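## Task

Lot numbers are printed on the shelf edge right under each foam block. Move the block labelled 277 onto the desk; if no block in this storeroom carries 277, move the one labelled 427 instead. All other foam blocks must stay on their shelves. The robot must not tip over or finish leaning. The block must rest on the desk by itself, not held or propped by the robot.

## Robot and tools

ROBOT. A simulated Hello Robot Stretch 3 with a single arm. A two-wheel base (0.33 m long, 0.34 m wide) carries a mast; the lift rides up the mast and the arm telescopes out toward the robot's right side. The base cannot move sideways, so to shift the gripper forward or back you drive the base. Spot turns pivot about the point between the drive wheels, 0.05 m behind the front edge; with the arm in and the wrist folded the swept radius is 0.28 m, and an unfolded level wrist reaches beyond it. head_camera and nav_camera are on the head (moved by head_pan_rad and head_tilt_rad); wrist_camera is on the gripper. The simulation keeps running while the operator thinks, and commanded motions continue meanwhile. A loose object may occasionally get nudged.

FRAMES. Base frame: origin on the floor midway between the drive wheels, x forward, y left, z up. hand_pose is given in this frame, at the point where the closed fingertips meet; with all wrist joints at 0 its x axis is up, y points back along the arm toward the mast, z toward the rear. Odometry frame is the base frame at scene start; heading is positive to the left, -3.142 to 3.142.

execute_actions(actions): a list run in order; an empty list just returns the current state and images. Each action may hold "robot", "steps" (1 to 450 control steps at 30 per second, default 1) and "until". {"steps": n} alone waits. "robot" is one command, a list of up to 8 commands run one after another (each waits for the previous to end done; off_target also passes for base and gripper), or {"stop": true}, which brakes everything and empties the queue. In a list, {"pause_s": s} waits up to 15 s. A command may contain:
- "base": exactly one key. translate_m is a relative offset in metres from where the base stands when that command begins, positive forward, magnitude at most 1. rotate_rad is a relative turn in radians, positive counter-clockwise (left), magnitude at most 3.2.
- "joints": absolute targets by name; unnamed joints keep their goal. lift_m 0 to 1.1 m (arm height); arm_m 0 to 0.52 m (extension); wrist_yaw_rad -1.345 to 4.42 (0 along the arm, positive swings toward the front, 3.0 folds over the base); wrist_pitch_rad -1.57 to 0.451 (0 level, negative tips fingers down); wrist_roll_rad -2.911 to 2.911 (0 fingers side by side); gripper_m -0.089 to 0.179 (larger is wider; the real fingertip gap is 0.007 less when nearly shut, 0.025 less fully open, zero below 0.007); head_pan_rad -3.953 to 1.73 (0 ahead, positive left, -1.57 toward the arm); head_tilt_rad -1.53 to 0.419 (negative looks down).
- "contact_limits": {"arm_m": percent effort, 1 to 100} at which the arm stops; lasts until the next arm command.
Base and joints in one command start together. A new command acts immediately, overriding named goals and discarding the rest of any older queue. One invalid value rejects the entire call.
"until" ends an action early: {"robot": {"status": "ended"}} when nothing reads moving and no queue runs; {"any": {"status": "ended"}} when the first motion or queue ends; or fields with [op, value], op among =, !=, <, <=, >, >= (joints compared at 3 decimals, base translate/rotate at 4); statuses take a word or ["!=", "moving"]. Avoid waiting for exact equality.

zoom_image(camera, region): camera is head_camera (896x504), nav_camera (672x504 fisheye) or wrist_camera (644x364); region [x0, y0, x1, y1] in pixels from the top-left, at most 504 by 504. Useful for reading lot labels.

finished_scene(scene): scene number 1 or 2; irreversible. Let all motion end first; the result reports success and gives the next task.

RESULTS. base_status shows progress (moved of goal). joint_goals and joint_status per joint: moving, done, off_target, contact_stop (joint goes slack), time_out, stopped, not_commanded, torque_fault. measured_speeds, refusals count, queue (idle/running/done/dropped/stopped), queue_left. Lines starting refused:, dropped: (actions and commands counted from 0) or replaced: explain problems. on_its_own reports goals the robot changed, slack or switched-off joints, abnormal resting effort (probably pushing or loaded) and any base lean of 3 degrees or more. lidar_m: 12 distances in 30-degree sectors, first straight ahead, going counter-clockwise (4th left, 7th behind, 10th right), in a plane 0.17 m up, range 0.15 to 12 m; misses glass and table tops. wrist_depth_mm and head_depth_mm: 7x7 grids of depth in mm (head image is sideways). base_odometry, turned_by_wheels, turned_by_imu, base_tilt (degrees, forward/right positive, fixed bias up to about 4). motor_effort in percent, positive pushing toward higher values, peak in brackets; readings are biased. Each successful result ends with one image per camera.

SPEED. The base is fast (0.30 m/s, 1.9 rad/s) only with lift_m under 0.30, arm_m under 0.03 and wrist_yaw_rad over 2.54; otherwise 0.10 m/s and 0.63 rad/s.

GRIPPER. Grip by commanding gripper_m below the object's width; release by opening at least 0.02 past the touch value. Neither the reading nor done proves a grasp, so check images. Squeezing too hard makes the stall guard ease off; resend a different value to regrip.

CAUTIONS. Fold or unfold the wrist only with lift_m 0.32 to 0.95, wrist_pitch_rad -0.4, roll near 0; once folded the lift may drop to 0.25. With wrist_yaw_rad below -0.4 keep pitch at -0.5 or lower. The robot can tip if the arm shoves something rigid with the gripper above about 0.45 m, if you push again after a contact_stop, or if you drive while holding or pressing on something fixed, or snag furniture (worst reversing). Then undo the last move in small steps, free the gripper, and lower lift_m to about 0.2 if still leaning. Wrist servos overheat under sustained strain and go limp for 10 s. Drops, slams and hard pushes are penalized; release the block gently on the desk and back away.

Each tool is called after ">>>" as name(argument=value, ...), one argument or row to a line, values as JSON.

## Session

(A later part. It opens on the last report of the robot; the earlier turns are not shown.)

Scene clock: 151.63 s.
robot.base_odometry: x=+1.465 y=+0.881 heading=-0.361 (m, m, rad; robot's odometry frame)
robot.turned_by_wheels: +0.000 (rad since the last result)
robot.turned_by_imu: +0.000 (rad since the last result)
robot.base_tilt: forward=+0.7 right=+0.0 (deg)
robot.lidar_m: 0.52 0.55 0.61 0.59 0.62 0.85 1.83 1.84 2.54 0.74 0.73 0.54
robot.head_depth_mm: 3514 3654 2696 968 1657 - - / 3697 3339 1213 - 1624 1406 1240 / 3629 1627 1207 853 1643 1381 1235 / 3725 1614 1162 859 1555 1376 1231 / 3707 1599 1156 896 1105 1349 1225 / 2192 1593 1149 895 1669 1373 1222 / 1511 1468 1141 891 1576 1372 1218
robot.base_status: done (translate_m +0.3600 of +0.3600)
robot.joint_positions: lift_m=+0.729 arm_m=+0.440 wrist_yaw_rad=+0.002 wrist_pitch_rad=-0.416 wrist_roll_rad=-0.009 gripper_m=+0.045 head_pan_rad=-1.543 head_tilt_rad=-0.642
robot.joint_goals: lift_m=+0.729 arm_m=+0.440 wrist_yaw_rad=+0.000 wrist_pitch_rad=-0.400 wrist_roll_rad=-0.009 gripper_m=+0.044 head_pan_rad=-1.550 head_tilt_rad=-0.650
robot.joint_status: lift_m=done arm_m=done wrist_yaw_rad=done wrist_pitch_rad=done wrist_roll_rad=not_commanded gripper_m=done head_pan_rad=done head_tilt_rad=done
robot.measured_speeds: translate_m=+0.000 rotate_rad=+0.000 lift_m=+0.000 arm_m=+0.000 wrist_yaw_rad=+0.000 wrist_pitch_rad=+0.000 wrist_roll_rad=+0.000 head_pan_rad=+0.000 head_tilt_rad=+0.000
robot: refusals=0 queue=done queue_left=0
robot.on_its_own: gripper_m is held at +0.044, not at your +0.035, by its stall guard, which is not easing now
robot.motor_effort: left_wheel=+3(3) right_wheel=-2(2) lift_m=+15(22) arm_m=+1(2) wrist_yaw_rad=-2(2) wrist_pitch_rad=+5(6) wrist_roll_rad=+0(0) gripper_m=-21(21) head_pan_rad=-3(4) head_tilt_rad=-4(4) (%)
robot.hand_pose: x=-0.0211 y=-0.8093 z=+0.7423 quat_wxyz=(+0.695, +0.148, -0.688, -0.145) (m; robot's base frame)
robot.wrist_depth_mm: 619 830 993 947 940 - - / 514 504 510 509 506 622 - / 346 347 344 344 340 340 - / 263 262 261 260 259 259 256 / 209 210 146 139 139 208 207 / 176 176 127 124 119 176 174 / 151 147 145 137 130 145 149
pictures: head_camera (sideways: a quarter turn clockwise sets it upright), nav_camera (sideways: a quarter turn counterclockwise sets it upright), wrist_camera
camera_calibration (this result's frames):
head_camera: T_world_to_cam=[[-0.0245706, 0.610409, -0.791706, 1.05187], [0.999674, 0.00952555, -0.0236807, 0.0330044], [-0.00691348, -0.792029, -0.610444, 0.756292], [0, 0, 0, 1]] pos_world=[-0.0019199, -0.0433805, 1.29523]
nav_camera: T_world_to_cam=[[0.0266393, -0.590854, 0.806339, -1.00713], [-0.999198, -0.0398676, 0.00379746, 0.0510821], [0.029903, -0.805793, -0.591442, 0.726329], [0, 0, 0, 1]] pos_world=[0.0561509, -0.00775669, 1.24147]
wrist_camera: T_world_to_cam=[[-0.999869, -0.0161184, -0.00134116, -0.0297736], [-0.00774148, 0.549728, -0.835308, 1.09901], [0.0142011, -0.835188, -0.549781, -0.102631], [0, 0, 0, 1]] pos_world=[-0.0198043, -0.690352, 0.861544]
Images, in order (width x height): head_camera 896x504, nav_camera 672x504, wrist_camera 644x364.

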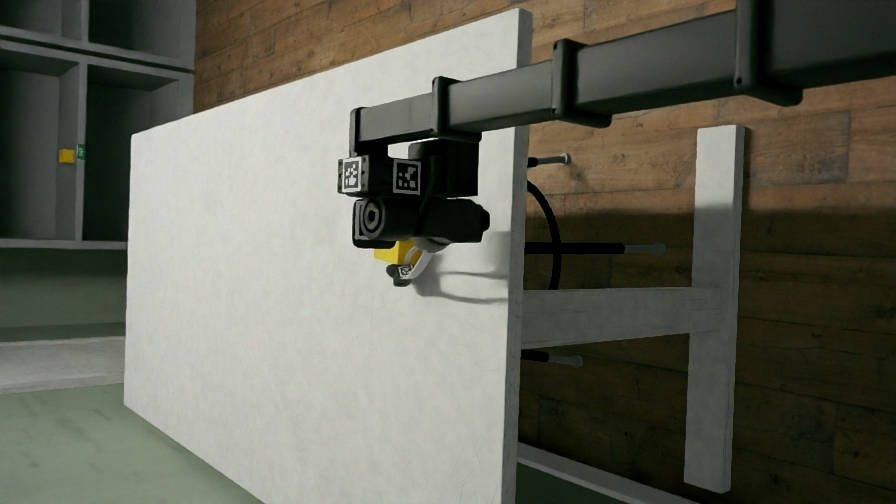

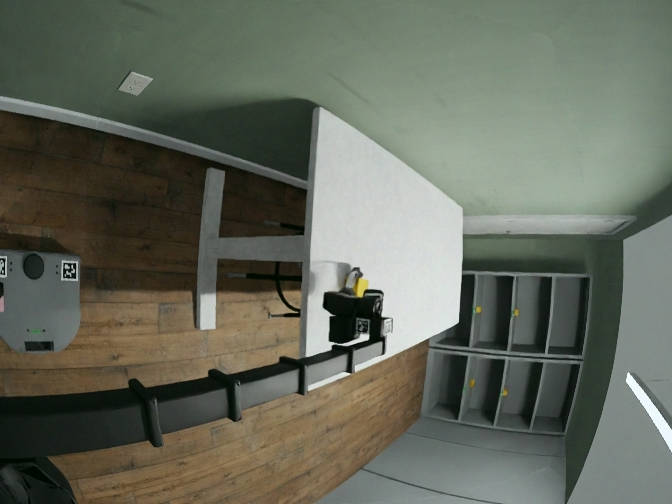

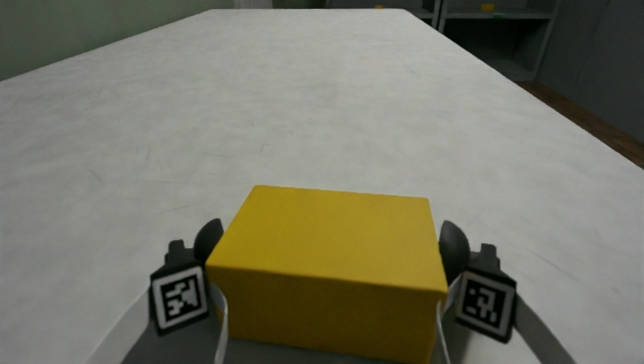

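>>> execute_actions(
  actions=[
    {"robot":[{"joints":{"lift_m":0.723}},{"joints":{"gripper_m":0.17}},{"joints":{"arm_m":0.30,"lift_m":0.77}}],"steps":450,"until":{"robot":{"status":"ended"}}},
  ],
)

Scene clock: 157.47 s.
robot.base_odometry: x=+1.465 y=+0.881 heading=-0.361 (m, m, rad; robot's odometry frame)
robot.turned_by_wheels: +0.000 (rad since the last result)
robot.turned_by_imu: +0.000 (rad since the last result)
robot.base_tilt: forward=+0.8 right=-0.2 (deg)
robot.lidar_m: 0.52 0.55 0.61 0.59 0.62 0.85 1.83 1.84 2.55 0.74 0.74 0.54
robot.head_depth_mm: 3464 3642 2671 1441 1720 - - / 3686 3403 1164 - 1641 1391 1231 / 3637 1626 1163 - 1640 1383 1231 / 3714 1606 1147 916 1554 1386 1232 / 3698 1600 1152 899 1094 1335 1223 / 2174 1601 1144 891 1652 1379 1228 / 1526 1463 1147 892 1581 1381 1212
robot.base_status: done (translate_m +0.3600 of +0.3600)
robot.joint_positions: lift_m=+0.770 arm_m=+0.300 wrist_yaw_rad=-0.001 wrist_pitch_rad=-0.412 wrist_roll_rad=-0.009 gripper_m=+0.170 head_pan_rad=-1.543 head_tilt_rad=-0.642
robot.joint_goals: lift_m=+0.770 arm_m=+0.300 wrist_yaw_rad=+0.000 wrist_pitch_rad=-0.400 wrist_roll_rad=-0.009 gripper_m=+0.170 head_pan_rad=-1.550 head_tilt_rad=-0.650
robot.joint_status: lift_m=done arm_m=done wrist_yaw_rad=done wrist_pitch_rad=done wrist_roll_rad=not_commanded gripper_m=done head_pan_rad=done head_tilt_rad=done
robot.measured_speeds: translate_m=+0.000 rotate_rad=+0.000 lift_m=+0.000 arm_m=+0.000 wrist_yaw_rad=+0.000 wrist_pitch_rad=+0.000 wrist_roll_rad=+0.000 head_pan_rad=+0.000 head_tilt_rad=+0.000
robot: refusals=0 queue=done queue_left=0
robot.motor_effort: left_wheel=+2(2) right_wheel=-1(2) lift_m=+23(25) arm_m=-2(4) wrist_yaw_rad=+2(3) wrist_pitch_rad=+4(5) wrist_roll_rad=+0(0) gripper_m=+0(83) head_pan_rad=-4(4) head_tilt_rad=-4(4) (%)
robot.hand_pose: x=-0.0217 y=-0.6703 z=+0.7836 quat_wxyz=(+0.695, +0.145, -0.689, -0.145) (m; robot's base frame)
robot.wrist_depth_mm: 633 908 - - - - - / 619 671 672 670 675 - - / 457 459 450 447 451 450 - / 343 342 336 275 338 338 - / 274 285 272 273 271 276 269 / 235 228 229 227 227 227 225 / - 193 196 195 195 194 -
pictures: head_camera (sideways: a quarter turn clockwise sets it upright), nav_camera (sideways: a quarter turn counterclockwise sets it upright), wrist_camera
camera_calibration (this result's frames):
head_camera: T_world_to_cam=[[-0.0245708, 0.610412, -0.791703, 1.05187], [0.999674, 0.00952575, -0.0236808, 0.0330045], [-0.00691345, -0.792027, -0.610447, 0.756296], [0, 0, 0, 1]] pos_world=[-0.00191989, -0.0433805, 1.29523]
nav_camera: T_world_to_cam=[[0.0266395, -0.590857, 0.806337, -1.00712], [-0.999198, -0.0398677, 0.00379741, 0.0510822], [0.0299031, -0.805791, -0.591445, 0.726333], [0, 0, 0, 1]] pos_world=[0.0561509, -0.00775646, 1.24147]
wrist_camera: T_world_to_cam=[[-0.999911, -0.0132465, -0.00128368, -0.0262465], [-0.00616348, 0.54641, -0.837495, 1.05672], [0.0117953, -0.837413, -0.546443, 0.0319899], [0, 0, 0, 1]] pos_world=[-0.0201085, -0.550963, 0.902448]
Images, in order (width x height): head_camera 896x504, nav_camera 672x504, wrist_camera 644x364.

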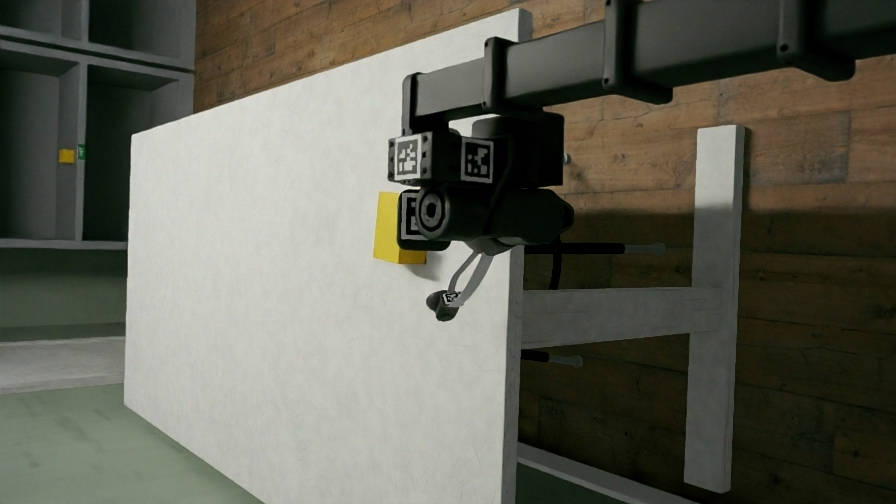

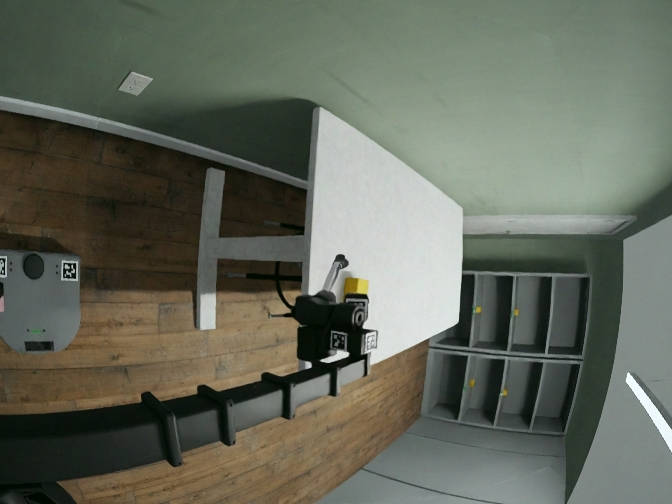

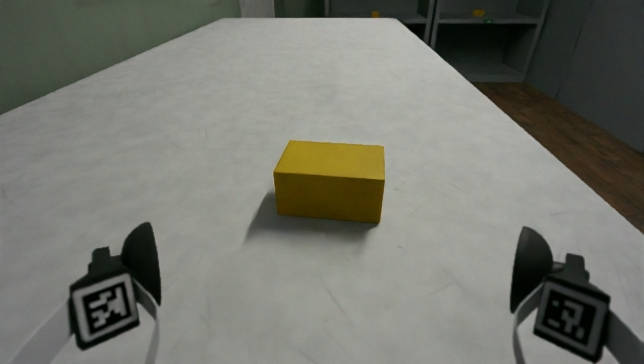

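Block 277 is resting on the desk and the gripper is clear of it.

>>> finished_scene(
  scene=1,
)

The scene is finished: the task was done.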